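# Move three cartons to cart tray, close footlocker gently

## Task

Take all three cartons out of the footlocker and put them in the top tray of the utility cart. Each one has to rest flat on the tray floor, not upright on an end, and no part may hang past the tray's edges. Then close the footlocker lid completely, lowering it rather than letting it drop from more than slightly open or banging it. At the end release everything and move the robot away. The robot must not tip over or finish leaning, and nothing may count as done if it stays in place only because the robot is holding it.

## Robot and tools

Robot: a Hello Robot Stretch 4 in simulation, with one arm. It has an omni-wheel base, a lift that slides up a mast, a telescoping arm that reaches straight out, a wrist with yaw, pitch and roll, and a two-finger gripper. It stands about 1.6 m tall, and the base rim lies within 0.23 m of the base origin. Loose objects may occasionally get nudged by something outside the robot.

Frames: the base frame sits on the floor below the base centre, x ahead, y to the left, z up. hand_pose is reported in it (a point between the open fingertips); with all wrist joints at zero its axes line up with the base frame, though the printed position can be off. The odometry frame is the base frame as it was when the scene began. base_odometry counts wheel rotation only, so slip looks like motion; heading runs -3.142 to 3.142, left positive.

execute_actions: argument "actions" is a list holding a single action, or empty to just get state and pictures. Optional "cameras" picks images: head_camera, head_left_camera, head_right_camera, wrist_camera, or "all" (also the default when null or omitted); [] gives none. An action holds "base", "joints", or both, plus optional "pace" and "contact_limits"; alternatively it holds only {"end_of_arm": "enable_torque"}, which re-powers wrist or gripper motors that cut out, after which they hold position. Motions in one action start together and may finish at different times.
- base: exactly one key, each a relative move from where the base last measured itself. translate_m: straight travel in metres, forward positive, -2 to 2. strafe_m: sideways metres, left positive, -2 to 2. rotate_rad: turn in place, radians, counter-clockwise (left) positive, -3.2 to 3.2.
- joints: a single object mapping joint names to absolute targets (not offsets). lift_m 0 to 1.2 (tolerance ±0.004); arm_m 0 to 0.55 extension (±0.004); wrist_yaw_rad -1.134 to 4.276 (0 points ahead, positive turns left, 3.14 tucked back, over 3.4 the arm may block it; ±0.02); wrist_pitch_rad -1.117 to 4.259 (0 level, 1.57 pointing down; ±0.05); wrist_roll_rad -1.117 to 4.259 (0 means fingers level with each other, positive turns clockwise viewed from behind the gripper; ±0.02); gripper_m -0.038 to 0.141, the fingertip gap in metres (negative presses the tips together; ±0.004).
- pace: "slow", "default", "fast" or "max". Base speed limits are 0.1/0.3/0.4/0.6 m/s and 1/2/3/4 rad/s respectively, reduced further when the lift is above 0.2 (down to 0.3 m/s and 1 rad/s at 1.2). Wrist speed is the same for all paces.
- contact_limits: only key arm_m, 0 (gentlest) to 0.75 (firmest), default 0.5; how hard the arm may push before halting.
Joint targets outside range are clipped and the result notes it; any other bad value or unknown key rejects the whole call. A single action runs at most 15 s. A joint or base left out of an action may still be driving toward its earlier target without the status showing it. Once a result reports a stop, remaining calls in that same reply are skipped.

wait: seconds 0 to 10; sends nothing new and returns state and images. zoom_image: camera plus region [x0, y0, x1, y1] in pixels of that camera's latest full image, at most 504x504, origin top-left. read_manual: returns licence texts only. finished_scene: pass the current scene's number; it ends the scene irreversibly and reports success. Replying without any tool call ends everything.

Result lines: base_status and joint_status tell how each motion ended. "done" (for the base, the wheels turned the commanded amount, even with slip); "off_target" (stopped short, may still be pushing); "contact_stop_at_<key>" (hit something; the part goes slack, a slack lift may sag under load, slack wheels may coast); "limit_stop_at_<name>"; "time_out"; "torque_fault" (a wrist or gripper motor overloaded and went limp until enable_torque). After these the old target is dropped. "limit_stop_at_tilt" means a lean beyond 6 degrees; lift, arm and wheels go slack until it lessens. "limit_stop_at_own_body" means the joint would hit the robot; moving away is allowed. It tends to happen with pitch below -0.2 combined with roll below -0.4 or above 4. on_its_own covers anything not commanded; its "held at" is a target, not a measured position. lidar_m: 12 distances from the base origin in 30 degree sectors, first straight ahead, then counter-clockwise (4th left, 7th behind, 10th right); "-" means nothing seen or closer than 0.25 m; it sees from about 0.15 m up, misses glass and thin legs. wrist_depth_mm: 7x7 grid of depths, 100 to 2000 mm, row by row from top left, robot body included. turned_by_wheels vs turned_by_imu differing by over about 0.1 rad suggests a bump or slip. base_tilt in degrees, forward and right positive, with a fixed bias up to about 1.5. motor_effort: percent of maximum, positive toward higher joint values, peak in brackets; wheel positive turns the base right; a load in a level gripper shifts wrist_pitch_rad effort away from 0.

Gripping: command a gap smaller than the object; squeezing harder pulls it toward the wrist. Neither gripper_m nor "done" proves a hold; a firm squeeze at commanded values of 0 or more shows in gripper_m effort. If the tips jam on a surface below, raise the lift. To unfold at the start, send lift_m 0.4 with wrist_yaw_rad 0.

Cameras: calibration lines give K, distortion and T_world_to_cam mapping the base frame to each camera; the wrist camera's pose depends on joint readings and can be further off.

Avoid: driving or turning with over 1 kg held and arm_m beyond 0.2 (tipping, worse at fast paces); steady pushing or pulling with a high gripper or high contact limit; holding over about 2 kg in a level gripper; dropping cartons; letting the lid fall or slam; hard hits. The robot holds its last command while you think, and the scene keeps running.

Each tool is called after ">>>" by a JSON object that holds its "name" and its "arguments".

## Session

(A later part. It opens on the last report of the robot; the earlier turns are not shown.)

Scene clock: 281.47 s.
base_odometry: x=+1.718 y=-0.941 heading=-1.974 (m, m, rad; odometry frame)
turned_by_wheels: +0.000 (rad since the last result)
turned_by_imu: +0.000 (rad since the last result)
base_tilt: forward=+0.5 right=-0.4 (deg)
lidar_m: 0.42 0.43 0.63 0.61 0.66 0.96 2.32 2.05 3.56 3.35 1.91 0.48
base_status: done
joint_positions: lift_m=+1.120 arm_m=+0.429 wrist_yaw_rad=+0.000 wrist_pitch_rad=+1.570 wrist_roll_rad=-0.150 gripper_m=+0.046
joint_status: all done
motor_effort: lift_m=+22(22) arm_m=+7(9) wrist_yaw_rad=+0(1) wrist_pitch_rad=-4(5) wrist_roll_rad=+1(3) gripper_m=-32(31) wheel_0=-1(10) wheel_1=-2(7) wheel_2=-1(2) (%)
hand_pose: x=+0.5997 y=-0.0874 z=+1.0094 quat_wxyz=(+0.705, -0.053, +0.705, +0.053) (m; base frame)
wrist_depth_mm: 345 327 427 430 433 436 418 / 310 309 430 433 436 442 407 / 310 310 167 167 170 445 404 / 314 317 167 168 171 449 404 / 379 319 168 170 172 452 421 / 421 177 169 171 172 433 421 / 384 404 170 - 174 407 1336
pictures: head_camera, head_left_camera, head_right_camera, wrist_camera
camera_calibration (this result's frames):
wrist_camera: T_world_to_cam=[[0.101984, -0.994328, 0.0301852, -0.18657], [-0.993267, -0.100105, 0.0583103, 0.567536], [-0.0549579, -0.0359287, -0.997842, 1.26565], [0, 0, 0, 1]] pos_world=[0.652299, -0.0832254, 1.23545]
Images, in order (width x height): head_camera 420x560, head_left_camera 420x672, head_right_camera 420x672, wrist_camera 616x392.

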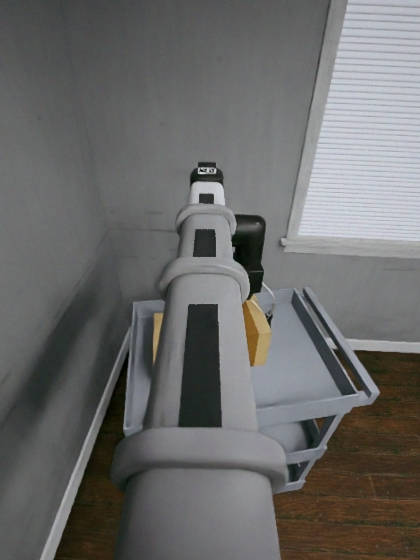

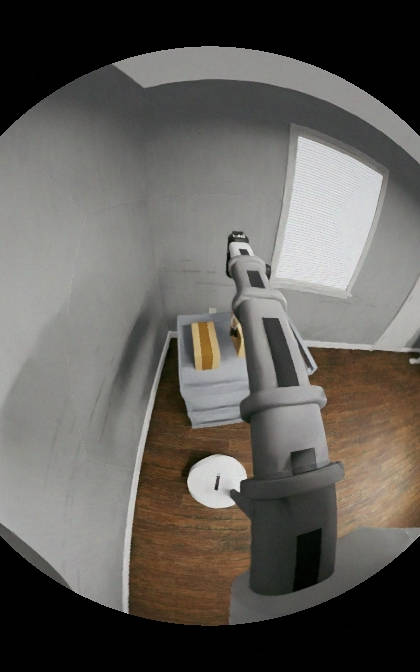

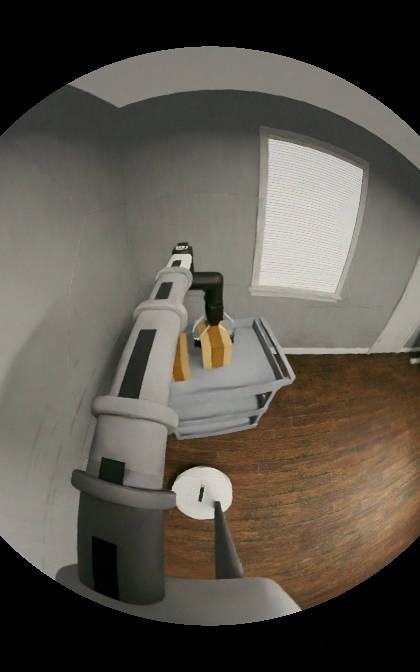

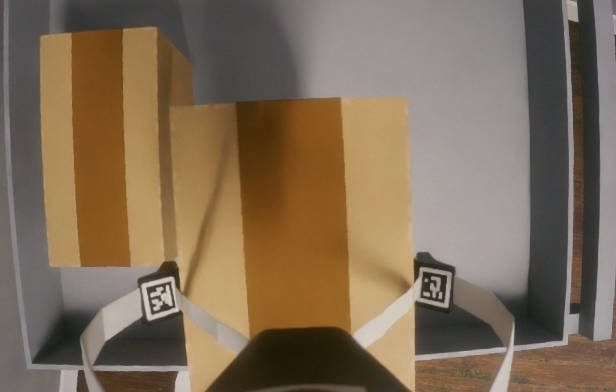

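>>> {"name": "execute_actions", "arguments": {"actions": [{"joints":{"arm_m":0.50,"lift_m":1.09}}], "cameras": []}}

>>> {"name": "execute_actions", "arguments": {"actions": [{"joints":{"lift_m":0.992},"pace":"slow"}], "cameras": ["wrist_camera","head_right_camera"]}}

Scene clock: 290.70 s.
base_odometry: x=+1.718 y=-0.941 heading=-1.974 (m, m, rad; odometry frame)
turned_by_wheels: +0.000 (rad since the last result)
turned_by_imu: +0.000 (rad since the last result)
base_tilt: forward=+0.5 right=-0.5 (deg)
lidar_m: 0.41 0.40 0.61 0.59 0.67 0.96 2.31 2.07 3.56 3.35 1.91 0.48
base_status: not commanded
joint_positions: lift_m=+1.090 arm_m=+0.499 wrist_yaw_rad=+0.000 wrist_pitch_rad=+1.570 wrist_roll_rad=-0.150 gripper_m=+0.046
joint_status: all done
motor_effort: lift_m=+17(20) arm_m=+8(8) wrist_yaw_rad=+2(1) wrist_pitch_rad=-4(5) wrist_roll_rad=+1(1) gripper_m=-30(31) wheel_0=+0(1) wheel_1=-2(2) wheel_2=-1(1) (%)
hand_pose: x=+0.6697 y=-0.0874 z=+0.9798 quat_wxyz=(+0.705, -0.053, +0.705, +0.053) (m; base frame)
wrist_depth_mm: 389 394 399 399 407 407 389 / 394 397 402 404 410 413 387 / 282 283 166 167 169 418 399 / 283 286 168 168 170 415 402 / 286 289 169 170 172 424 402 / 287 177 170 171 172 424 404 / 290 413 171 - 173 427 404
pictures: none
No camera images: the call's "cameras" was empty. Leave "cameras" out to get every camera's image.

Scene clock: 292.40 s.
base_odometry: x=+1.718 y=-0.941 heading=-1.974 (m, m, rad; odometry frame)
turned_by_wheels: +0.000 (rad since the last result)
turned_by_imu: +0.000 (rad since the last result)
base_tilt: forward=+0.5 right=-0.4 (deg)
lidar_m: 0.42 0.42 0.61 0.61 0.67 0.94 2.31 2.07 3.53 3.34 1.90 0.49
base_status: not commanded
joint_positions: lift_m=+0.992 arm_m=+0.499 wrist_yaw_rad=+0.000 wrist_pitch_rad=+1.570 wrist_roll_rad=-0.150 gripper_m=+0.046
joint_status: all done
motor_effort: lift_m=+17(17) arm_m=+8(8) wrist_yaw_rad=+0(1) wrist_pitch_rad=-4(4) wrist_roll_rad=+1(1) gripper_m=-31(32) wheel_0=+0(1) wheel_1=-3(2) wheel_2=-1(1) (%)
hand_pose: x=+0.6697 y=-0.0874 z=+0.8818 quat_wxyz=(+0.705, -0.053, +0.705, +0.053) (m; base frame)
wrist_depth_mm: 297 298 301 307 307 309 312 / 198 301 304 306 309 314 314 / 187 283 167 167 170 314 317 / 189 281 167 169 170 319 322 / 190 258 168 170 172 324 322 / 191 178 170 171 172 322 325 / 193 268 171 - 174 325 327
pictures: head_right_camera, wrist_camera
camera_calibration (this result's frames):
wrist_camera: T_world_to_cam=[[0.101964, -0.99433, 0.0301972, -0.189856], [-0.993275, -0.100088, 0.0581932, 0.644622], [-0.0548409, -0.0359277, -0.997849, 1.14214], [0, 0, 0, 1]] pos_world=[0.722282, -0.0832263, 1.10791]
Images, in order (width x height): head_right_camera 420x672, wrist_camera 616x392.

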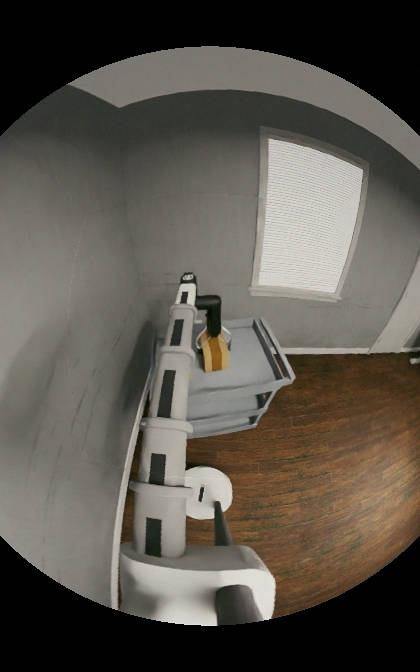

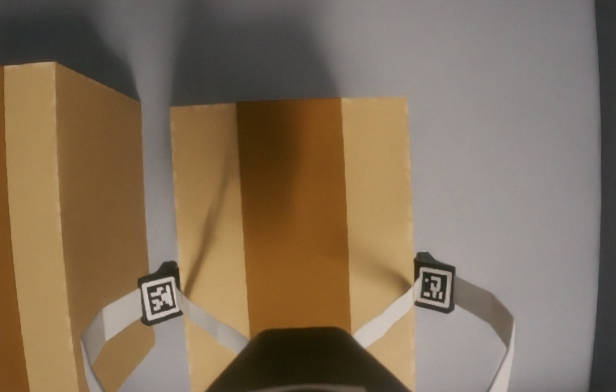

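>>> {"name": "execute_actions", "arguments": {"actions": [{"base":{"strafe_m":0.012},"joints":{"lift_m":0.984},"pace":"slow"}], "cameras": []}}

>>> {"name": "execute_actions", "arguments": {"actions": [{"joints":{"lift_m":0.98,"gripper_m":0.13}}], "cameras": []}}

>>> {"name": "execute_actions", "arguments": {"actions": [{"joints":{"lift_m":1.09}}], "cameras": ["wrist_camera"]}}

>>> {"name": "execute_actions", "arguments": {"actions": [{"base":{"rotate_rad":-0.11},"joints":{"arm_m":0.1}}], "cameras": []}}

>>> {"name": "execute_actions", "arguments": {"actions": [{"base":{"translate_m":-1.2},"joints":{"arm_m":0.05,"lift_m":0.9}}], "cameras": []}}

>>> {"name": "execute_actions", "arguments": {"actions": [{"base":{"rotate_rad":3.19},"joints":{"lift_m":0.56}}]}}

Scene clock: 307.93 s.
base_odometry: x=+1.729 y=-0.946 heading=-1.974 (m, m, rad; odometry frame)
turned_by_wheels: +0.000 (rad since the last result)
turned_by_imu: +0.000 (rad since the last result)
base_tilt: forward=+0.5 right=-0.4 (deg)
lidar_m: 0.42 0.41 0.61 0.56 0.65 0.93 2.32 2.07 3.58 3.38 1.93 0.49
base_status: done
joint_positions: lift_m=+0.984 arm_m=+0.499 wrist_yaw_rad=+0.000 wrist_pitch_rad=+1.570 wrist_roll_rad=-0.150 gripper_m=+0.046
joint_status: all done
motor_effort: lift_m=+17(16) arm_m=+8(7) wrist_yaw_rad=+0(0) wrist_pitch_rad=-4(4) wrist_roll_rad=+1(1) gripper_m=-32(33) wheel_0=-2(2) wheel_1=+2(5) wheel_2=+0(1) (%)
hand_pose: x=+0.6697 y=-0.0874 z=+0.8738 quat_wxyz=(+0.705, -0.053, +0.705, +0.053) (m; base frame)
wrist_depth_mm: 289 291 293 297 298 303 304 / 178 294 297 297 303 303 306 / 179 258 166 168 169 307 309 / 180 256 167 168 170 309 314 / 181 235 168 169 172 314 315 / 183 176 170 171 173 315 317 / 184 241 171 - 174 317 322
pictures: none
No camera images: the call's "cameras" was empty. Leave "cameras" out to get every camera's image.

Scene clock: 309.73 s.
base_odometry: x=+1.729 y=-0.946 heading=-1.974 (m, m, rad; odometry frame)
turned_by_wheels: +0.000 (rad since the last result)
turned_by_imu: +0.000 (rad since the last result)
base_tilt: forward=+0.5 right=-0.5 (deg)
lidar_m: 0.38 0.42 0.61 0.60 0.64 0.94 2.30 2.10 3.55 3.36 1.90 0.48
base_status: not commanded
joint_positions: lift_m=+0.980 arm_m=+0.499 wrist_yaw_rad=+0.000 wrist_pitch_rad=+1.570 wrist_roll_rad=-0.150 gripper_m=+0.130
joint_status: all done
motor_effort: lift_m=+16(17) arm_m=+8(8) wrist_yaw_rad=+2(3) wrist_pitch_rad=-5(11) wrist_roll_rad=+1(1) gripper_m=+0(30) wheel_0=-3(3) wheel_1=+2(2) wheel_2=+0(0) (%)
hand_pose: x=+0.6696 y=-0.0874 z=+0.8699 quat_wxyz=(+0.705, -0.053, +0.705, +0.053) (m; base frame)
wrist_depth_mm: 290 290 293 297 298 303 304 / 176 291 294 298 301 304 307 / 178 258 181 182 185 306 309 / 180 257 183 184 187 310 312 / 180 219 183 185 187 310 312 / 181 200 186 186 189 314 317 / 184 224 186 - 312 317 319
pictures: none
No camera images: the call's "cameras" was empty. Leave "cameras" out to get every camera's image.

Scene clock: 311.23 s.
base_odometry: x=+1.729 y=-0.946 heading=-1.974 (m, m, rad; odometry frame)
turned_by_wheels: +0.000 (rad since the last result)
turned_by_imu: +0.000 (rad since the last result)
base_tilt: forward=+0.5 right=-0.5 (deg)
lidar_m: 0.41 0.42 0.63 0.59 0.66 0.93 2.29 2.09 3.55 3.36 1.91 0.46
base_status: not commanded
joint_positions: lift_m=+1.090 arm_m=+0.499 wrist_yaw_rad=+0.000 wrist_pitch_rad=+1.570 wrist_roll_rad=-0.150 gripper_m=+0.130
joint_status: all done
motor_effort: lift_m=+21(21) arm_m=+8(8) wrist_yaw_rad=+2(3) wrist_pitch_rad=-3(5) wrist_roll_rad=+1(1) gripper_m=+0(1) wheel_0=-3(3) wheel_1=+2(2) wheel_2=+0(0) (%)
hand_pose: x=+0.6698 y=-0.0874 z=+0.9795 quat_wxyz=(+0.705, -0.053, +0.705, +0.053) (m; base frame)
wrist_depth_mm: 392 397 402 402 407 407 399 / 394 397 399 407 404 413 407 / 281 285 407 290 413 418 404 / 285 286 377 293 413 421 407 / 287 287 370 293 418 424 407 / 287 290 297 296 415 427 415 / 330 307 415 - 427 427 418
pictures: wrist_camera
camera_calibration (this result's frames):
wrist_camera: T_world_to_cam=[[0.101599, -0.994366, 0.0302346, -0.19261], [-0.993332, -0.0997351, 0.0578289, 0.639448], [-0.0544876, -0.0359083, -0.997869, 1.23939], [0, 0, 0, 1]] pos_world=[0.722284, -0.083245, 1.20559]
Images, in order (width x height): wrist_camera 616x392.

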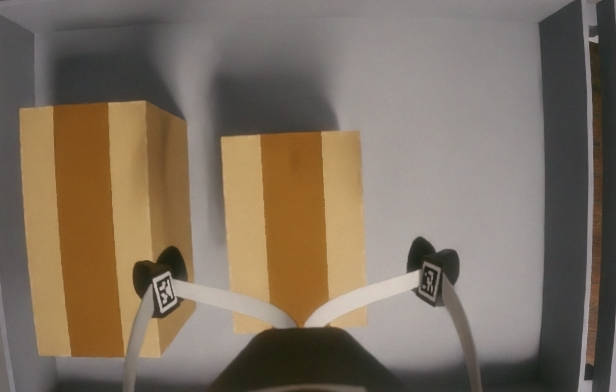

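Scene clock: 313.53 s.
base_odometry: x=+1.729 y=-0.946 heading=-2.083 (m, m, rad; odometry frame)
turned_by_wheels: -0.109 (rad since the last result)
turned_by_imu: -0.108 (rad since the last result)
base_tilt: forward=+0.5 right=-0.3 (deg)
lidar_m: 0.41 0.40 0.64 0.59 0.61 0.82 2.15 2.08 2.38 3.37 2.14 0.52
base_status: done
joint_positions: lift_m=+1.090 arm_m=+0.101 wrist_yaw_rad=+0.000 wrist_pitch_rad=+1.570 wrist_roll_rad=-0.150 gripper_m=+0.130
joint_status: all done
motor_effort: lift_m=+21(21) arm_m=-8(8) wrist_yaw_rad=+1(3) wrist_pitch_rad=-4(4) wrist_roll_rad=+0(1) gripper_m=+0(0) wheel_0=+2(4) wheel_1=+4(7) wheel_2=+4(6) (%)
hand_pose: x=+0.2724 y=-0.0874 z=+0.9795 quat_wxyz=(+0.705, -0.053, +0.705, +0.053) (m; base frame)
wrist_depth_mm: 389 394 373 375 382 407 1229 / 384 415 715 723 732 1255 1229 / 1042 1182 1229 1182 1205 1205 1281 / 1060 1205 1229 1229 1229 1255 1229 / 1060 1205 1008 1008 1229 1281 1255 / 1060 1205 1008 1025 1229 1255 1281 / 1098 1205 1205 - 1255 1281 1281
pictures: none
No camera images: the call's "cameras" was empty. Leave "cameras" out to get every camera's image.

Scene clock: 319.00 s.
base_odometry: x=+2.317 y=+0.100 heading=-2.083 (m, m, rad; odometry frame)
turned_by_wheels: +0.000 (rad since the last result)
turned_by_imu: +0.005 (rad since the last result)
base_tilt: forward=+0.5 right=-0.5 (deg)
lidar_m: 1.61 0.86 0.57 0.54 0.57 0.74 1.08 1.16 1.25 1.87 3.59 2.74
base_status: done
joint_positions: lift_m=+0.900 arm_m=+0.051 wrist_yaw_rad=+0.000 wrist_pitch_rad=+1.570 wrist_roll_rad=-0.150 gripper_m=+0.130
joint_status: all done
motor_effort: lift_m=+16(19) arm_m=-7(7) wrist_yaw_rad=+0(0) wrist_pitch_rad=-4(4) wrist_roll_rad=+0(0) gripper_m=+0(1) wheel_0=-1(4) wheel_1=+0(5) wheel_2=+1(10) (%)
hand_pose: x=+0.2224 y=-0.0874 z=+0.7899 quat_wxyz=(+0.705, -0.053, +0.705, +0.053) (m; base frame)
wrist_depth_mm: 891 991 991 1008 991 1025 1042 / 904 991 991 1008 1008 1008 1042 / 946 976 1008 991 1042 1025 1078 / 946 1008 991 1008 1060 1060 1060 / 960 1042 798 820 1060 1060 1060 / 960 991 809 809 1098 1042 1078 / 976 1025 831 - 1042 1060 1078
pictures: none
No camera images: the call's "cameras" was empty. Leave "cameras" out to get every camera's image.

Scene clock: 321.97 s.
base_odometry: x=+2.317 y=+0.100 heading=+1.106 (m, m, rad; odometry frame)
turned_by_wheels: +3.189 (rad since the last result)
turned_by_imu: +3.136 (rad since the last result)
base_tilt: forward=+0.5 right=-0.5 (deg)
lidar_m: 1.11 1.16 1.26 4.01 3.56 2.74 1.60 0.81 0.56 0.54 0.59 0.78
base_status: done
joint_positions: lift_m=+0.560 arm_m=+0.051 wrist_yaw_rad=+0.000 wrist_pitch_rad=+1.570 wrist_roll_rad=-0.150 gripper_m=+0.130
joint_status: all done
motor_effort: lift_m=+15(15) arm_m=-7(7) wrist_yaw_rad=+2(0) wrist_pitch_rad=-4(4) wrist_roll_rad=+1(0) gripper_m=-1(1) wheel_0=-2(5) wheel_1=-2(11) wheel_2=-2(8) (%)
hand_pose: x=+0.2224 y=-0.0874 z=+0.4499 quat_wxyz=(+0.705, -0.053, +0.705, +0.053) (m; base frame)
wrist_depth_mm: 647 654 661 668 668 676 683 / 647 661 668 676 676 676 668 / 647 654 676 668 691 691 661 / 661 661 683 676 691 691 647 / 676 668 469 559 691 699 627 / 676 462 469 466 691 699 627 / 683 462 473 - 707 699 609
pictures: head_camera, head_left_camera, head_right_camera, wrist_camera
camera_calibration (this result's frames):
wrist_camera: T_world_to_cam=[[0.101615, -0.994365, 0.0302104, -0.131139], [-0.993318, -0.0997436, 0.0580634, 0.22557], [-0.0547229, -0.0359086, -0.997856, 0.686651], [0, 0, 0, 1]] pos_world=[0.274964, -0.0832445, 0.676043]
Images, in order (width x height): head_camera 420x560, head_left_camera 420x672, head_right_camera 420x672, wrist_camera 616x392.

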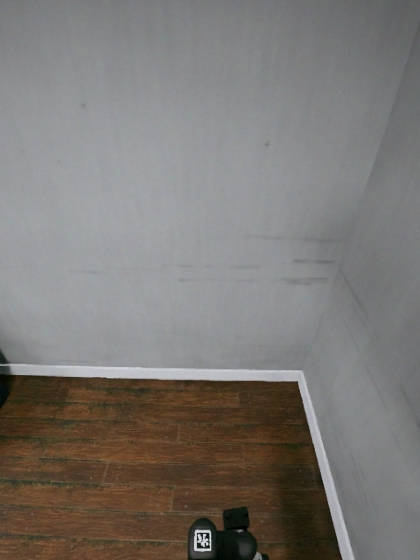

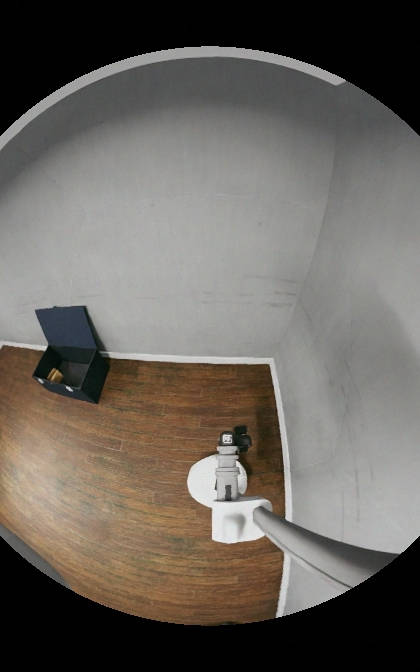

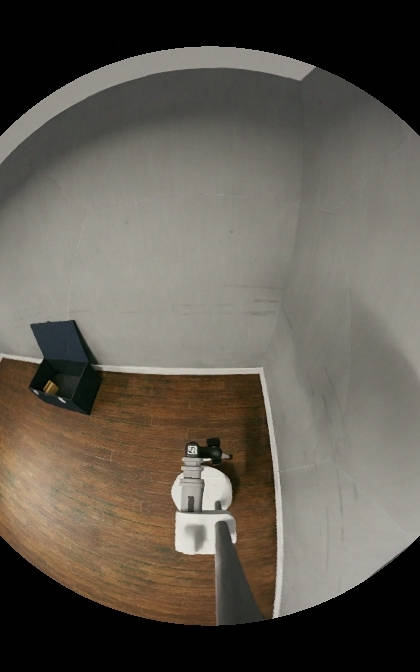

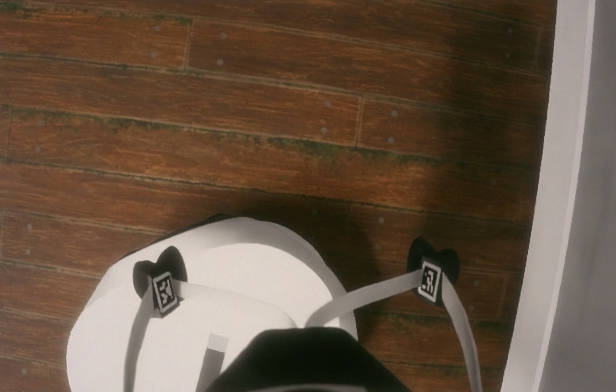

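>>> {"name": "execute_actions", "arguments": {"actions": [{"base":{"strafe_m":1.8},"joints":{"wrist_roll_rad":0.3,"gripper_m":0.135},"pace":"fast"}], "cameras": []}}

>>> {"name": "execute_actions", "arguments": {"actions": [{"joints":{"arm_m":0.45}}], "cameras": ["wrist_camera","head_camera"]}}

Scene clock: 334.10 s.
base_odometry: x=+0.708 y=+0.907 heading=+1.106 (m, m, rad; odometry frame)
turned_by_wheels: +0.000 (rad since the last result)
turned_by_imu: +0.000 (rad since the last result)
base_tilt: forward=+0.6 right=-0.3 (deg)
lidar_m: 0.53 1.21 1.66 2.38 1.91 2.37 2.61 2.18 2.37 2.35 0.79 0.57
base_status: done
joint_positions: lift_m=+0.560 arm_m=+0.051 wrist_yaw_rad=+0.000 wrist_pitch_rad=+1.570 wrist_roll_rad=+0.300 gripper_m=+0.135
joint_status: all done
motor_effort: lift_m=+16(16) arm_m=-7(7) wrist_yaw_rad=+1(2) wrist_pitch_rad=-4(4) wrist_roll_rad=+1(5) gripper_m=+1(2) wheel_0=+1(14) wheel_1=-1(11) wheel_2=+0(1) (%)
hand_pose: x=+0.2224 y=-0.0874 z=+0.4499 quat_wxyz=(+0.699, +0.106, +0.699, -0.106) (m; base frame)
wrist_depth_mm: 488 535 640 668 668 676 683 / 654 661 676 661 676 691 691 / 654 668 668 676 683 683 691 / 654 668 668 683 691 699 707 / 668 668 683 484 691 691 699 / 661 691 466 469 473 707 707 / 668 668 469 - 488 699 715
pictures: none
No camera images: the call's "cameras" was empty. Leave "cameras" out to get every camera's image.

Scene clock: 336.40 s.
base_odometry: x=+0.708 y=+0.907 heading=+1.106 (m, m, rad; odometry frame)
turned_by_wheels: +0.000 (rad since the last result)
turned_by_imu: +0.000 (rad since the last result)
base_tilt: forward=+0.6 right=-0.4 (deg)
lidar_m: 0.54 1.19 1.64 2.39 1.87 2.35 2.62 2.19 2.35 2.36 0.78 0.57
base_status: not commanded
joint_positions: lift_m=+0.560 arm_m=+0.449 wrist_yaw_rad=+0.000 wrist_pitch_rad=+1.570 wrist_roll_rad=+0.300 gripper_m=+0.135
joint_status: all done
motor_effort: lift_m=+16(16) arm_m=+7(8) wrist_yaw_rad=+0(0) wrist_pitch_rad=-3(3) wrist_roll_rad=+1(1) gripper_m=+0(0) wheel_0=+1(1) wheel_1=-1(1) wheel_2=+0(0) (%)
hand_pose: x=+0.6198 y=-0.0874 z=+0.4499 quat_wxyz=(+0.700, +0.106, +0.699, -0.105) (m; base frame)
wrist_depth_mm: 452 597 627 640 647 654 627 / 418 634 634 654 640 661 661 / 392 530 544 647 661 661 668 / 370 525 530 661 654 477 410 / 364 436 647 500 368 691 699 / 668 368 349 343 691 707 707 / 668 676 683 - 699 707 707
pictures: head_camera, wrist_camera
camera_calibration (this result's frames):
wrist_camera: T_world_to_cam=[[-0.340637, -0.939722, 0.0298203, 0.10756], [-0.937972, 0.341841, 0.0579153, 0.62468], [-0.064618, -0.00824246, -0.997876, 0.716877], [0, 0, 0, 1]] pos_world=[0.668894, -0.106556, 0.675968]
Images, in order (width x height): head_camera 420x560, wrist_camera 616x392.

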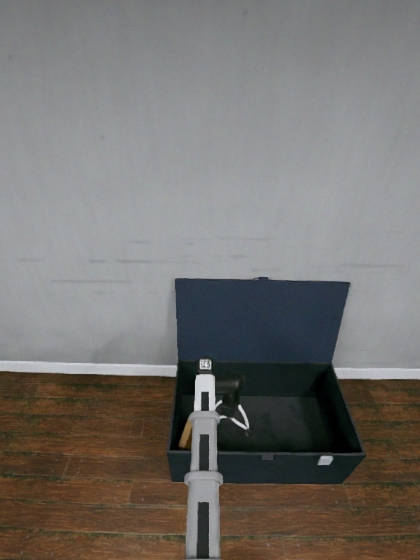

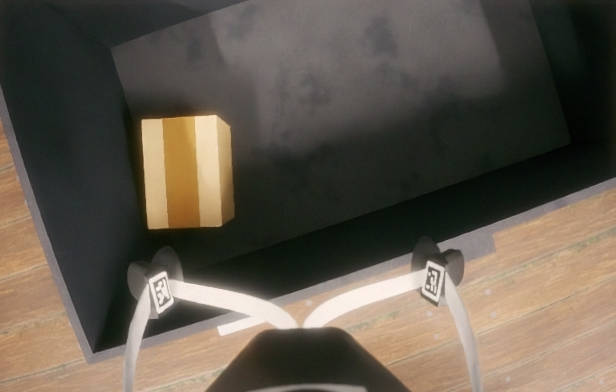

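>>> {"name": "execute_actions", "arguments": {"actions": [{"base":{"strafe_m":0.138},"joints":{"arm_m":0.43}}], "cameras": []}}

>>> {"name": "execute_actions", "arguments": {"actions": [{"base":{"translate_m":0.118},"joints":{"lift_m":0.47}}], "cameras": ["wrist_camera"]}}

Scene clock: 343.97 s.
base_odometry: x=+0.585 y=+0.968 heading=+1.106 (m, m, rad; odometry frame)
turned_by_wheels: +0.000 (rad since the last result)
turned_by_imu: +0.000 (rad since the last result)
base_tilt: forward=+0.5 right=-0.5 (deg)
lidar_m: 0.56 1.19 1.68 2.23 1.77 2.14 2.61 2.28 2.38 2.50 0.81 0.59
base_status: done
joint_positions: lift_m=+0.560 arm_m=+0.431 wrist_yaw_rad=+0.000 wrist_pitch_rad=+1.570 wrist_roll_rad=+0.300 gripper_m=+0.135
joint_status: all done
motor_effort: lift_m=+16(16) arm_m=-7(9) wrist_yaw_rad=+1(0) wrist_pitch_rad=-3(3) wrist_roll_rad=+0(1) gripper_m=+0(1) wheel_0=-1(9) wheel_1=+1(11) wheel_2=+0(1) (%)
hand_pose: x=+0.6025 y=-0.0874 z=+0.4499 quat_wxyz=(+0.699, +0.106, +0.699, -0.105) (m; base frame)
wrist_depth_mm: 640 466 627 634 647 654 661 / 640 654 609 640 640 661 661 / 654 668 530 647 661 661 647 / 654 661 508 654 609 436 554 / 668 668 427 430 349 699 699 / 676 691 683 343 699 699 707 / 676 676 691 - 699 707 707
pictures: none
No camera images: the call's "cameras" was empty. Leave "cameras" out to get every camera's image.

Scene clock: 345.63 s.
base_odometry: x=+0.638 y=+1.074 heading=+1.106 (m, m, rad; odometry frame)
turned_by_wheels: +0.000 (rad since the last result)
turned_by_imu: +0.000 (rad since the last result)
base_tilt: forward=+0.5 right=-0.5 (deg)
lidar_m: 0.43 1.03 1.50 2.24 1.86 2.20 2.72 2.34 2.53 2.51 0.62 0.43
base_status: done
joint_positions: lift_m=+0.470 arm_m=+0.431 wrist_yaw_rad=+0.000 wrist_pitch_rad=+1.570 wrist_roll_rad=+0.300 gripper_m=+0.135
joint_status: all done
motor_effort: lift_m=+15(15) arm_m=-8(7) wrist_yaw_rad=+1(0) wrist_pitch_rad=-4(3) wrist_roll_rad=+1(1) gripper_m=+1(0) wheel_0=+2(7) wheel_1=+2(8) wheel_2=-1(10) (%)
hand_pose: x=+0.6025 y=-0.0874 z=+0.3600 quat_wxyz=(+0.699, +0.106, +0.699, -0.105) (m; base frame)
wrist_depth_mm: 559 327 504 554 549 554 564 / 554 300 549 559 559 569 569 / 569 298 554 559 564 569 580 / 574 303 449 442 574 574 574 / 574 580 404 449 580 530 466 / 580 585 283 500 421 373 349 / 585 585 277 - 353 298 277
pictures: wrist_camera
camera_calibration (this result's frames):
wrist_camera: T_world_to_cam=[[-0.340638, -0.93972, 0.029848, 0.104321], [-0.937966, 0.341844, 0.0579915, 0.61358], [-0.0646992, -0.00824222, -0.997871, 0.626082], [0, 0, 0, 1]] pos_world=[0.65156, -0.106556, 0.586053]
Images, in order (width x height): wrist_camera 616x392.

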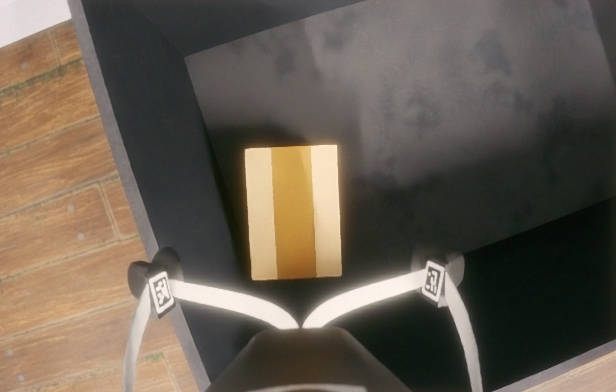

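>>> {"name": "execute_actions", "arguments": {"actions": [{"base":{"strafe_m":-0.012},"joints":{"arm_m":0.472,"gripper_m":0.125,"lift_m":0.45},"pace":"slow"}], "cameras": ["wrist_camera"]}}

>>> {"name": "execute_actions", "arguments": {"actions": [{"joints":{"lift_m":0.30},"pace":"slow"}], "cameras": ["wrist_camera"]}}

Scene clock: 356.83 s.
base_odometry: x=+0.648 y=+1.069 heading=+1.106 (m, m, rad; odometry frame)
turned_by_wheels: +0.000 (rad since the last result)
turned_by_imu: +0.000 (rad since the last result)
base_tilt: forward=+0.5 right=-0.4 (deg)
lidar_m: 0.42 1.06 1.51 2.25 1.83 2.17 2.71 2.36 2.53 2.48 0.64 0.44
base_status: done
joint_positions: lift_m=+0.450 arm_m=+0.471 wrist_yaw_rad=+0.000 wrist_pitch_rad=+1.570 wrist_roll_rad=+0.300 gripper_m=+0.125
joint_status: all done
motor_effort: lift_m=+15(15) arm_m=+8(8) wrist_yaw_rad=+0(0) wrist_pitch_rad=-4(3) wrist_roll_rad=+1(1) gripper_m=-1(1) wheel_0=+2(5) wheel_1=-2(4) wheel_2=+0(0) (%)
hand_pose: x=+0.6418 y=-0.0874 z=+0.3400 quat_wxyz=(+0.699, +0.106, +0.699, -0.105) (m; base frame)
wrist_depth_mm: 245 332 418 512 544 544 549 / 535 324 525 535 539 549 544 / 549 285 539 539 544 554 549 / 554 266 459 430 544 549 554 / 559 248 424 430 554 559 554 / 559 564 303 433 504 452 413 / 559 564 281 - 427 355 334
pictures: wrist_camera
camera_calibration (this result's frames):
wrist_camera: T_world_to_cam=[[-0.340638, -0.93972, 0.0298489, 0.118301], [-0.937965, 0.341844, 0.0579942, 0.651592], [-0.0647021, -0.00824221, -0.997871, 0.608689], [0, 0, 0, 1]] pos_world=[0.690852, -0.106556, 0.566073]
Images, in order (width x height): wrist_camera 616x392.

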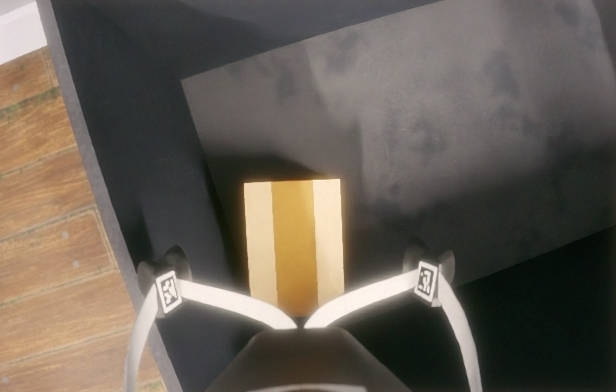

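Scene clock: 358.87 s.
base_odometry: x=+0.648 y=+1.069 heading=+1.106 (m, m, rad; odometry frame)
turned_by_wheels: +0.000 (rad since the last result)
turned_by_imu: +0.000 (rad since the last result)
base_tilt: forward=+0.7 right=-0.5 (deg)
lidar_m: 0.45 1.08 1.48 2.24 1.83 2.17 2.73 2.37 2.53 2.50 0.63 0.45
base_status: not commanded
joint_positions: lift_m=+0.300 arm_m=+0.471 wrist_yaw_rad=+0.000 wrist_pitch_rad=+1.570 wrist_roll_rad=+0.300 gripper_m=+0.125
joint_status: all done
motor_effort: lift_m=+15(16) arm_m=+8(8) wrist_yaw_rad=+1(0) wrist_pitch_rad=-3(3) wrist_roll_rad=+1(0) gripper_m=+0(0) wheel_0=+2(2) wheel_1=-2(3) wheel_2=+0(1) (%)
hand_pose: x=+0.6418 y=-0.0874 z=+0.1900 quat_wxyz=(+0.699, +0.106, +0.699, -0.105) (m; base frame)
wrist_depth_mm: 213 332 379 384 389 392 397 / 200 324 384 387 389 394 399 / 185 287 389 389 394 397 402 / 171 256 384 276 399 402 404 / 158 215 276 277 399 402 407 / 147 189 277 277 404 407 407 / 139 175 278 - 407 355 334
pictures: wrist_camera
camera_calibration (this result's frames):
wrist_camera: T_world_to_cam=[[-0.340638, -0.93972, 0.0298489, 0.122779], [-0.937965, 0.341844, 0.0579941, 0.660293], [-0.0647019, -0.00824222, -0.997871, 0.459016], [0, 0, 0, 1]] pos_world=[0.690854, -0.106556, 0.416081]
Images, in order (width x height): wrist_camera 616x392.

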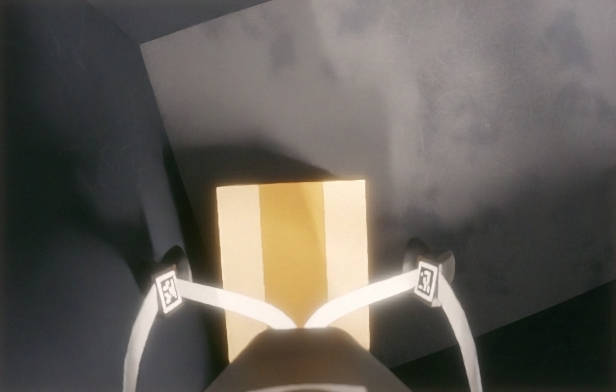

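>>> {"name": "execute_actions", "arguments": {"actions": [{"joints":{"arm_m":0.46,"lift_m":0.285},"pace":"slow"}], "cameras": []}}

>>> {"name": "execute_actions", "arguments": {"actions": [{"joints":{"lift_m":0.215},"pace":"slow"}], "cameras": ["wrist_camera"]}}

Scene clock: 366.10 s.
base_odometry: x=+0.648 y=+1.069 heading=+1.106 (m, m, rad; odometry frame)
turned_by_wheels: +0.000 (rad since the last result)
turned_by_imu: +0.000 (rad since the last result)
base_tilt: forward=+0.5 right=-0.4 (deg)
lidar_m: 0.43 1.07 1.48 2.24 1.86 2.20 2.72 2.39 2.54 2.49 0.63 0.42
base_status: not commanded
joint_positions: lift_m=+0.285 arm_m=+0.461 wrist_yaw_rad=+0.000 wrist_pitch_rad=+1.570 wrist_roll_rad=+0.300 gripper_m=+0.125
joint_status: all done
motor_effort: lift_m=+15(14) arm_m=-8(7) wrist_yaw_rad=+1(0) wrist_pitch_rad=-4(4) wrist_roll_rad=+1(1) gripper_m=-1(1) wheel_0=+2(2) wheel_1=-2(2) wheel_2=+0(0) (%)
hand_pose: x=+0.6325 y=-0.0874 z=+0.1750 quat_wxyz=(+0.699, +0.106, +0.699, -0.105) (m; base frame)
wrist_depth_mm: 213 349 366 370 373 377 379 / 200 324 370 373 375 379 384 / 185 287 373 373 379 384 389 / 172 255 259 258 379 387 389 / 159 214 260 262 384 392 392 / 147 189 260 262 387 392 392 / 139 175 264 - 389 342 320
pictures: none
No camera images: the call's "cameras" was empty. Leave "cameras" out to get every camera's image.

Scene clock: 367.57 s.
base_odometry: x=+0.648 y=+1.069 heading=+1.106 (m, m, rad; odometry frame)
turned_by_wheels: +0.000 (rad since the last result)
turned_by_imu: +0.000 (rad since the last result)
base_tilt: forward=+0.5 right=-0.5 (deg)
lidar_m: 0.41 1.06 1.50 2.25 1.86 2.18 2.72 2.36 2.54 2.50 0.63 0.46
base_status: not commanded
joint_positions: lift_m=+0.215 arm_m=+0.461 wrist_yaw_rad=+0.000 wrist_pitch_rad=+1.570 wrist_roll_rad=+0.300 gripper_m=+0.125
joint_status: all done
motor_effort: lift_m=+14(15) arm_m=-8(7) wrist_yaw_rad=+1(0) wrist_pitch_rad=-4(4) wrist_roll_rad=+0(1) gripper_m=+0(1) wheel_0=+2(2) wheel_1=-2(3) wheel_2=+0(0) (%)
hand_pose: x=+0.6325 y=-0.0874 z=+0.1050 quat_wxyz=(+0.699, +0.106, +0.699, -0.105) (m; base frame)
wrist_depth_mm: 213 296 297 303 301 307 309 / 200 298 300 304 306 310 310 / 185 285 304 306 310 310 314 / 171 256 187 190 312 314 317 / 158 214 190 191 196 315 317 / 146 186 191 191 195 320 322 / 138 178 193 - 320 322 320
pictures: wrist_camera
camera_calibration (this result's frames):
wrist_camera: T_world_to_cam=[[-0.34064, -0.939719, 0.0298879, 0.122138], [-0.937957, 0.34185, 0.0581015, 0.656463], [-0.0648162, -0.00824186, -0.997863, 0.373716], [0, 0, 0, 1]] pos_world=[0.681562, -0.106557, 0.331126]
Images, in order (width x height): wrist_camera 616x392.

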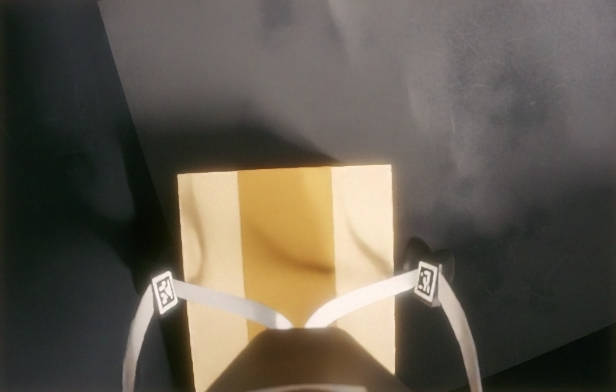

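>>> {"name": "execute_actions", "arguments": {"actions": [{"joints":{"lift_m":0.21,"gripper_m":0.045}}], "cameras": []}}

>>> {"name": "execute_actions", "arguments": {"actions": [{"base":{"strafe_m":-0.02},"joints":{"lift_m":0.56}}], "cameras": ["wrist_camera"]}}

>>> {"name": "execute_actions", "arguments": {"actions": [{"base":{"strafe_m":-1.74},"joints":{"arm_m":0.13,"wrist_roll_rad":0}}], "cameras": []}}

>>> {"name": "execute_actions", "arguments": {"actions": [{"base":{"rotate_rad":-3.19},"pace":"slow"}], "cameras": []}}

>>> {"name": "execute_actions", "arguments": {"actions": [{"base":{"translate_m":1.28},"joints":{"lift_m":1.12}}], "cameras": []}}

>>> {"name": "execute_actions", "arguments": {"actions": [{"joints":{"arm_m":0.48,"wrist_roll_rad":-0.04}}], "cameras": ["wrist_camera","head_right_camera"]}}

Scene clock: 381.77 s.
base_odometry: x=+0.648 y=+1.069 heading=+1.106 (m, m, rad; odometry frame)
turned_by_wheels: +0.000 (rad since the last result)
turned_by_imu: +0.000 (rad since the last result)
base_tilt: forward=+0.5 right=-0.4 (deg)
lidar_m: 0.43 1.09 1.50 2.25 1.82 2.19 2.71 2.36 2.51 2.50 0.63 0.45
base_status: not commanded
joint_positions: lift_m=+0.210 arm_m=+0.461 wrist_yaw_rad=+0.000 wrist_pitch_rad=+1.570 wrist_roll_rad=+0.300 gripper_m=+0.046
joint_status: all done
motor_effort: lift_m=+16(18) arm_m=-8(8) wrist_yaw_rad=+0(1) wrist_pitch_rad=-3(1) wrist_roll_rad=+0(0) gripper_m=-32(32) wheel_0=+2(2) wheel_1=-2(2) wheel_2=+0(0) (%)
hand_pose: x=+0.6326 y=-0.0874 z=+0.0999 quat_wxyz=(+0.700, +0.106, +0.699, -0.105) (m; base frame)
wrist_depth_mm: 213 290 293 296 297 303 303 / 199 291 294 297 301 301 303 / 185 286 296 298 301 304 309 / 171 256 166 167 169 307 310 / 158 220 168 169 171 310 312 / 147 176 170 170 172 310 315 / 137 191 171 - 175 315 315
pictures: none
No camera images: the call's "cameras" was empty. Leave "cameras" out to get every camera's image.

Scene clock: 384.20 s.
base_odometry: x=+0.666 y=+1.060 heading=+1.106 (m, m, rad; odometry frame)
turned_by_wheels: +0.000 (rad since the last result)
turned_by_imu: +0.000 (rad since the last result)
base_tilt: forward=+0.6 right=-0.5 (deg)
lidar_m: 0.42 1.06 1.50 2.27 1.87 2.24 2.70 2.37 2.55 2.47 0.61 0.42
base_status: done
joint_positions: lift_m=+0.560 arm_m=+0.461 wrist_yaw_rad=+0.000 wrist_pitch_rad=+1.570 wrist_roll_rad=+0.300 gripper_m=+0.046
joint_status: all done
motor_effort: lift_m=+22(24) arm_m=-7(7) wrist_yaw_rad=+1(1) wrist_pitch_rad=-2(2) wrist_roll_rad=+1(1) gripper_m=-31(30) wheel_0=+0(6) wheel_1=-2(5) wheel_2=+0(1) (%)
hand_pose: x=+0.6326 y=-0.0874 z=+0.4494 quat_wxyz=(+0.700, +0.106, +0.699, -0.105) (m; base frame)
wrist_depth_mm: 554 357 445 539 640 654 654 / 640 413 627 640 647 661 661 / 661 430 640 640 654 661 668 / 661 668 167 167 169 661 668 / 661 668 167 169 171 640 535 / 676 178 169 170 172 375 394 / 676 683 172 - 175 366 715
pictures: wrist_camera
camera_calibration (this result's frames):
wrist_camera: T_world_to_cam=[[-0.340681, -0.939709, 0.0297197, 0.111993], [-0.937976, 0.341876, 0.0576387, 0.636802], [-0.0643241, -0.00823998, -0.997895, 0.717043], [0, 0, 0, 1]] pos_world=[0.681582, -0.106558, 0.675501]
Images, in order (width x height): wrist_camera 616x392.

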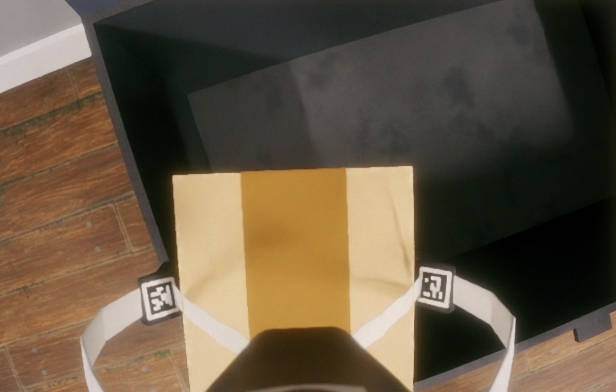

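Scene clock: 391.33 s.
base_odometry: x=+2.222 y=+0.280 heading=+1.106 (m, m, rad; odometry frame)
turned_by_wheels: +0.000 (rad since the last result)
turned_by_imu: -0.002 (rad since the last result)
base_tilt: forward=+0.5 right=-0.5 (deg)
lidar_m: 0.98 1.04 1.06 1.72 3.47 2.80 1.70 1.05 0.75 0.70 0.75 1.04
base_status: done
joint_positions: lift_m=+0.560 arm_m=+0.131 wrist_yaw_rad=+0.000 wrist_pitch_rad=+1.570 wrist_roll_rad=+0.000 gripper_m=+0.046
joint_status: all done
motor_effort: lift_m=+21(22) arm_m=-8(10) wrist_yaw_rad=+1(0) wrist_pitch_rad=-3(2) wrist_roll_rad=-2(5) gripper_m=-30(32) wheel_0=+0(10) wheel_1=-1(13) wheel_2=+0(0) (%)
hand_pose: x=+0.3025 y=-0.0874 z=+0.4494 quat_wxyz=(+0.707, +0.000, +0.707, +0.000) (m; base frame)
wrist_depth_mm: 640 647 668 654 668 683 676 / 647 654 654 668 676 676 683 / 647 654 676 676 676 691 691 / 661 668 167 167 169 699 691 / 661 668 168 169 171 691 707 / 668 177 169 170 172 707 699 / 668 469 171 - 175 707 732
pictures: none
No camera images: the call's "cameras" was empty. Leave "cameras" out to get every camera's image.

Scene clock: 395.80 s.
base_odometry: x=+2.222 y=+0.280 heading=-2.083 (m, m, rad; odometry frame)
turned_by_wheels: -3.189 (rad since the last result)
turned_by_imu: -3.136 (rad since the last result)
base_tilt: forward=+0.5 right=-0.4 (deg)
lidar_m: 1.71 1.08 0.75 0.72 0.74 1.00 0.99 1.04 1.11 1.47 3.50 2.87
base_status: done
joint_positions: lift_m=+0.560 arm_m=+0.131 wrist_yaw_rad=+0.000 wrist_pitch_rad=+1.570 wrist_roll_rad=+0.000 gripper_m=+0.046
joint_status: not commanded
motor_effort: lift_m=+21(21) arm_m=-8(8) wrist_yaw_rad=+1(1) wrist_pitch_rad=-3(3) wrist_roll_rad=-1(1) gripper_m=-32(31) wheel_0=+2(5) wheel_1=+2(5) wheel_2=+3(6) (%)
hand_pose: x=+0.3025 y=-0.0874 z=+0.4494 quat_wxyz=(+0.707, +0.000, +0.707, +0.000) (m; base frame)
wrist_depth_mm: 654 647 654 661 676 668 676 / 654 654 661 668 668 683 683 / 661 654 668 676 683 676 691 / 654 668 167 167 170 691 691 / 661 676 168 169 171 691 715 / 668 177 169 170 172 683 707 / 683 473 171 - 174 707 715
pictures: none
No camera images: the call's "cameras" was empty. Leave "cameras" out to get every camera's image.

Scene clock: 401.57 s.
base_odometry: x=+1.594 y=-0.836 heading=-2.083 (m, m, rad; odometry frame)
turned_by_wheels: +0.000 (rad since the last result)
turned_by_imu: -0.006 (rad since the last result)
base_tilt: forward=+0.5 right=-0.3 (deg)
lidar_m: 0.46 0.49 0.81 0.76 0.81 1.05 2.27 1.98 2.35 3.17 2.20 0.25
base_status: done
joint_positions: lift_m=+1.120 arm_m=+0.131 wrist_yaw_rad=+0.000 wrist_pitch_rad=+1.570 wrist_roll_rad=+0.000 gripper_m=+0.046
joint_status: all done
motor_effort: lift_m=+22(23) arm_m=-7(7) wrist_yaw_rad=+2(1) wrist_pitch_rad=-3(2) wrist_roll_rad=-2(1) gripper_m=-31(31) wheel_0=+0(4) wheel_1=+0(9) wheel_2=+1(10) (%)
hand_pose: x=+0.3025 y=-0.0874 z=+1.0094 quat_wxyz=(+0.708, +0.000, +0.707, +0.000) (m; base frame)
wrist_depth_mm: 424 424 415 676 1229 1255 1229 / 407 732 750 991 1229 1255 1255 / 741 866 1229 1229 1255 1229 1255 / 1229 1205 167 167 169 1281 1281 / 1281 1205 168 169 171 1255 1281 / 1205 177 169 170 172 1308 1281 / 1205 1229 171 - 175 1281 1308
pictures: none
No camera images: the call's "cameras" was empty. Leave "cameras" out to get every camera's image.

Scene clock: 403.73 s.
base_odometry: x=+1.594 y=-0.836 heading=-2.083 (m, m, rad; odometry frame)
turned_by_wheels: +0.000 (rad since the last result)
turned_by_imu: +0.000 (rad since the last result)
base_tilt: forward=+0.6 right=-0.5 (deg)
lidar_m: 0.49 0.48 0.81 0.76 0.80 1.08 2.28 1.97 2.34 3.16 2.18 0.59
base_status: not commanded
joint_positions: lift_m=+1.120 arm_m=+0.479 wrist_yaw_rad=+0.000 wrist_pitch_rad=+1.569 wrist_roll_rad=-0.040 gripper_m=+0.046
joint_status: all done
motor_effort: lift_m=+22(22) arm_m=+8(7) wrist_yaw_rad=+1(1) wrist_pitch_rad=-2(2) wrist_roll_rad=-1(3) gripper_m=-31(32) wheel_0=+0(0) wheel_1=+0(1) wheel_2=+0(0) (%)
hand_pose: x=+0.6500 y=-0.0874 z=+1.0094 quat_wxyz=(+0.707, -0.014, +0.706, +0.014) (m; base frame)
wrist_depth_mm: 418 421 427 430 1205 1229 1255 / 324 427 430 430 1281 1255 1255 / 310 427 436 436 1205 1255 1281 / 314 404 166 168 169 1281 1308 / 430 439 168 169 171 1255 1281 / 436 176 169 170 172 1308 1308 / 439 418 172 - 175 1281 1281
pictures: head_right_camera, wrist_camera
camera_calibration (this result's frames):
wrist_camera: T_world_to_cam=[[-0.00816906, -0.999513, 0.030125, -0.120491], [-0.998302, 0.00988958, 0.0574134, 0.631223], [-0.0576833, -0.0296048, -0.997896, 1.27082], [0, 0, 0, 1]] pos_world=[0.702471, -0.0890529, 1.23553]
Images, in order (width x height): head_right_camera 420x672, wrist_camera 616x392.

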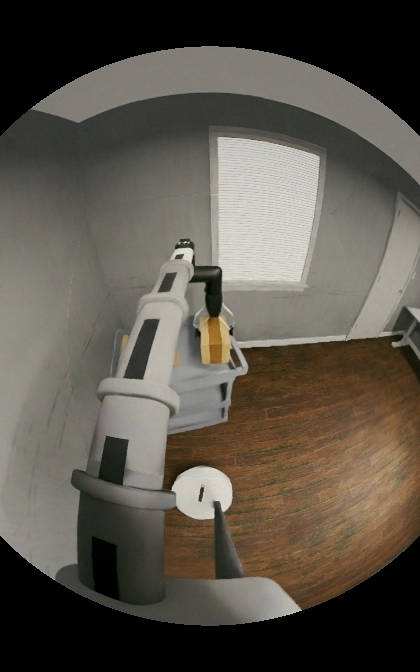

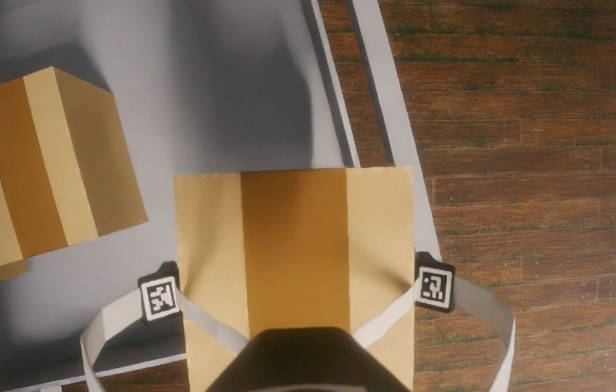

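>>> {"name": "execute_actions", "arguments": {"actions": [{"base":{"strafe_m":0.095},"joints":{"arm_m":0.545,"wrist_roll_rad":-0.25}}], "cameras": ["wrist_camera"]}}

Scene clock: 409.77 s.
base_odometry: x=+1.677 y=-0.882 heading=-2.083 (m, m, rad; odometry frame)
turned_by_wheels: +0.000 (rad since the last result)
turned_by_imu: +0.000 (rad since the last result)
base_tilt: forward=+0.5 right=-0.6 (deg)
lidar_m: 0.45 0.44 0.72 0.67 0.70 0.96 2.28 2.02 2.35 3.28 2.20 0.56
base_status: done
joint_positions: lift_m=+1.120 arm_m=+0.544 wrist_yaw_rad=+0.000 wrist_pitch_rad=+1.570 wrist_roll_rad=-0.250 gripper_m=+0.046
joint_status: all done
motor_effort: lift_m=+22(22) arm_m=+8(7) wrist_yaw_rad=+1(0) wrist_pitch_rad=-3(2) wrist_roll_rad=-1(5) gripper_m=-31(31) wheel_0=+1(10) wheel_1=+1(11) wheel_2=+1(0) (%)
hand_pose: x=+0.7149 y=-0.0874 z=+1.0094 quat_wxyz=(+0.702, -0.088, +0.701, +0.088) (m; base frame)
wrist_depth_mm: 418 424 424 430 433 1229 1255 / 424 430 427 430 433 1281 1255 / 347 315 436 439 436 1255 1281 / 347 315 167 167 169 1281 1281 / 362 317 168 169 171 1255 1281 / 436 177 169 170 172 382 1281 / 442 439 171 - 174 397 1308
pictures: wrist_camera
camera_calibration (this result's frames):
wrist_camera: T_world_to_cam=[[0.200056, -0.979314, 0.030369, -0.267301], [-0.978485, -0.198099, 0.0576478, 0.663468], [-0.0504392, -0.0412484, -0.997875, 1.26834], [0, 0, 0, 1]] pos_world=[0.766643, -0.0780221, 1.23552]
Images, in order (width x height): wrist_camera 616x392.

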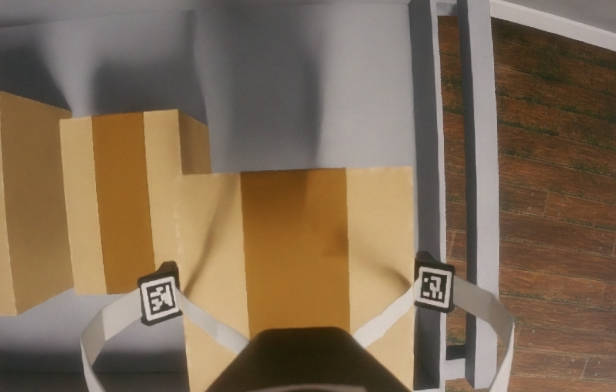

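>>> {"name": "execute_actions", "arguments": {"actions": [{"base":{"translate_m":0.04},"pace":"slow"}], "cameras": []}}

>>> {"name": "execute_actions", "arguments": {"actions": [{"base":{"strafe_m":-0.012},"joints":{"lift_m":0.984},"pace":"slow"}], "cameras": ["wrist_camera","head_right_camera"]}}

Scene clock: 417.47 s.
base_odometry: x=+1.657 y=-0.917 heading=-2.083 (m, m, rad; odometry frame)
turned_by_wheels: +0.000 (rad since the last result)
turned_by_imu: +0.000 (rad since the last result)
base_tilt: forward=+0.6 right=-0.4 (deg)
lidar_m: 0.43 0.39 0.70 0.67 0.71 0.95 2.34 2.05 2.38 3.28 2.13 0.50
base_status: done
joint_positions: lift_m=+1.120 arm_m=+0.544 wrist_yaw_rad=+0.000 wrist_pitch_rad=+1.570 wrist_roll_rad=-0.250 gripper_m=+0.046
joint_status: not commanded
motor_effort: lift_m=+22(22) arm_m=+8(8) wrist_yaw_rad=+1(1) wrist_pitch_rad=-3(2) wrist_roll_rad=-1(1) gripper_m=-32(30) wheel_0=+2(4) wheel_1=+3(4) wheel_2=-2(6) (%)
hand_pose: x=+0.7149 y=-0.0874 z=+1.0094 quat_wxyz=(+0.702, -0.088, +0.701, +0.088) (m; base frame)
wrist_depth_mm: 384 397 410 421 410 1182 1205 / 421 424 433 433 436 1229 1255 / 421 430 433 436 442 1229 1229 / 315 315 166 167 170 1229 1255 / 359 319 167 169 171 1281 1281 / 353 177 168 170 173 384 1308 / 439 442 171 - 175 407 1336
pictures: none
No camera images: the call's "cameras" was empty. Leave "cameras" out to get every camera's image.

Scene clock: 419.40 s.
base_odometry: x=+1.647 y=-0.911 heading=-2.083 (m, m, rad; odometry frame)
turned_by_wheels: +0.000 (rad since the last result)
turned_by_imu: +0.000 (rad since the last result)
base_tilt: forward=+0.6 right=-0.4 (deg)
lidar_m: 0.43 0.42 0.73 0.67 0.71 0.93 2.31 2.04 2.42 3.28 2.12 0.48
base_status: done
joint_positions: lift_m=+0.984 arm_m=+0.544 wrist_yaw_rad=+0.000 wrist_pitch_rad=+1.570 wrist_roll_rad=-0.250 gripper_m=+0.046
joint_status: all done
motor_effort: lift_m=+16(20) arm_m=+8(8) wrist_yaw_rad=+0(0) wrist_pitch_rad=-3(3) wrist_roll_rad=-1(1) gripper_m=-31(32) wheel_0=+0(7) wheel_1=-3(6) wheel_2=+0(1) (%)
hand_pose: x=+0.7149 y=-0.0874 z=+0.8738 quat_wxyz=(+0.702, -0.088, +0.701, +0.088) (m; base frame)
wrist_depth_mm: 290 291 296 297 300 262 235 / 291 293 297 300 303 270 236 / 200 296 298 301 303 274 243 / 181 264 166 167 170 279 243 / 182 240 168 169 171 283 248 / 183 177 170 170 172 244 249 / 185 242 171 - 174 264 248
pictures: head_right_camera, wrist_camera
camera_calibration (this result's frames):
wrist_camera: T_world_to_cam=[[0.200057, -0.979314, 0.030369, -0.263186], [-0.978485, -0.1981, 0.0576478, 0.671288], [-0.0504391, -0.0412484, -0.997875, 1.13308], [0, 0, 0, 1]] pos_world=[0.766649, -0.078022, 1.09997]
Images, in order (width x height): head_right_camera 420x672, wrist_camera 616x392.

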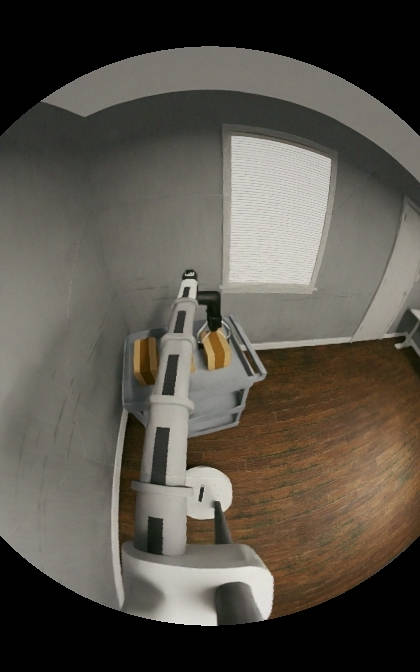

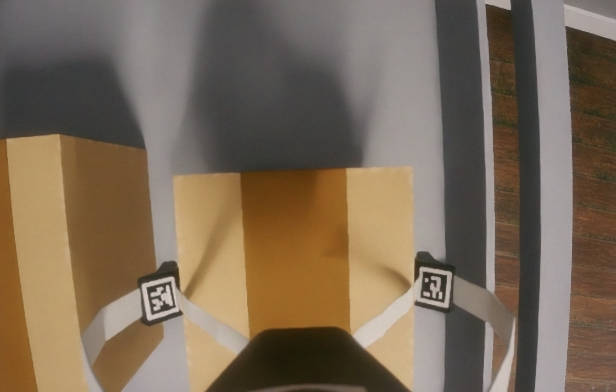

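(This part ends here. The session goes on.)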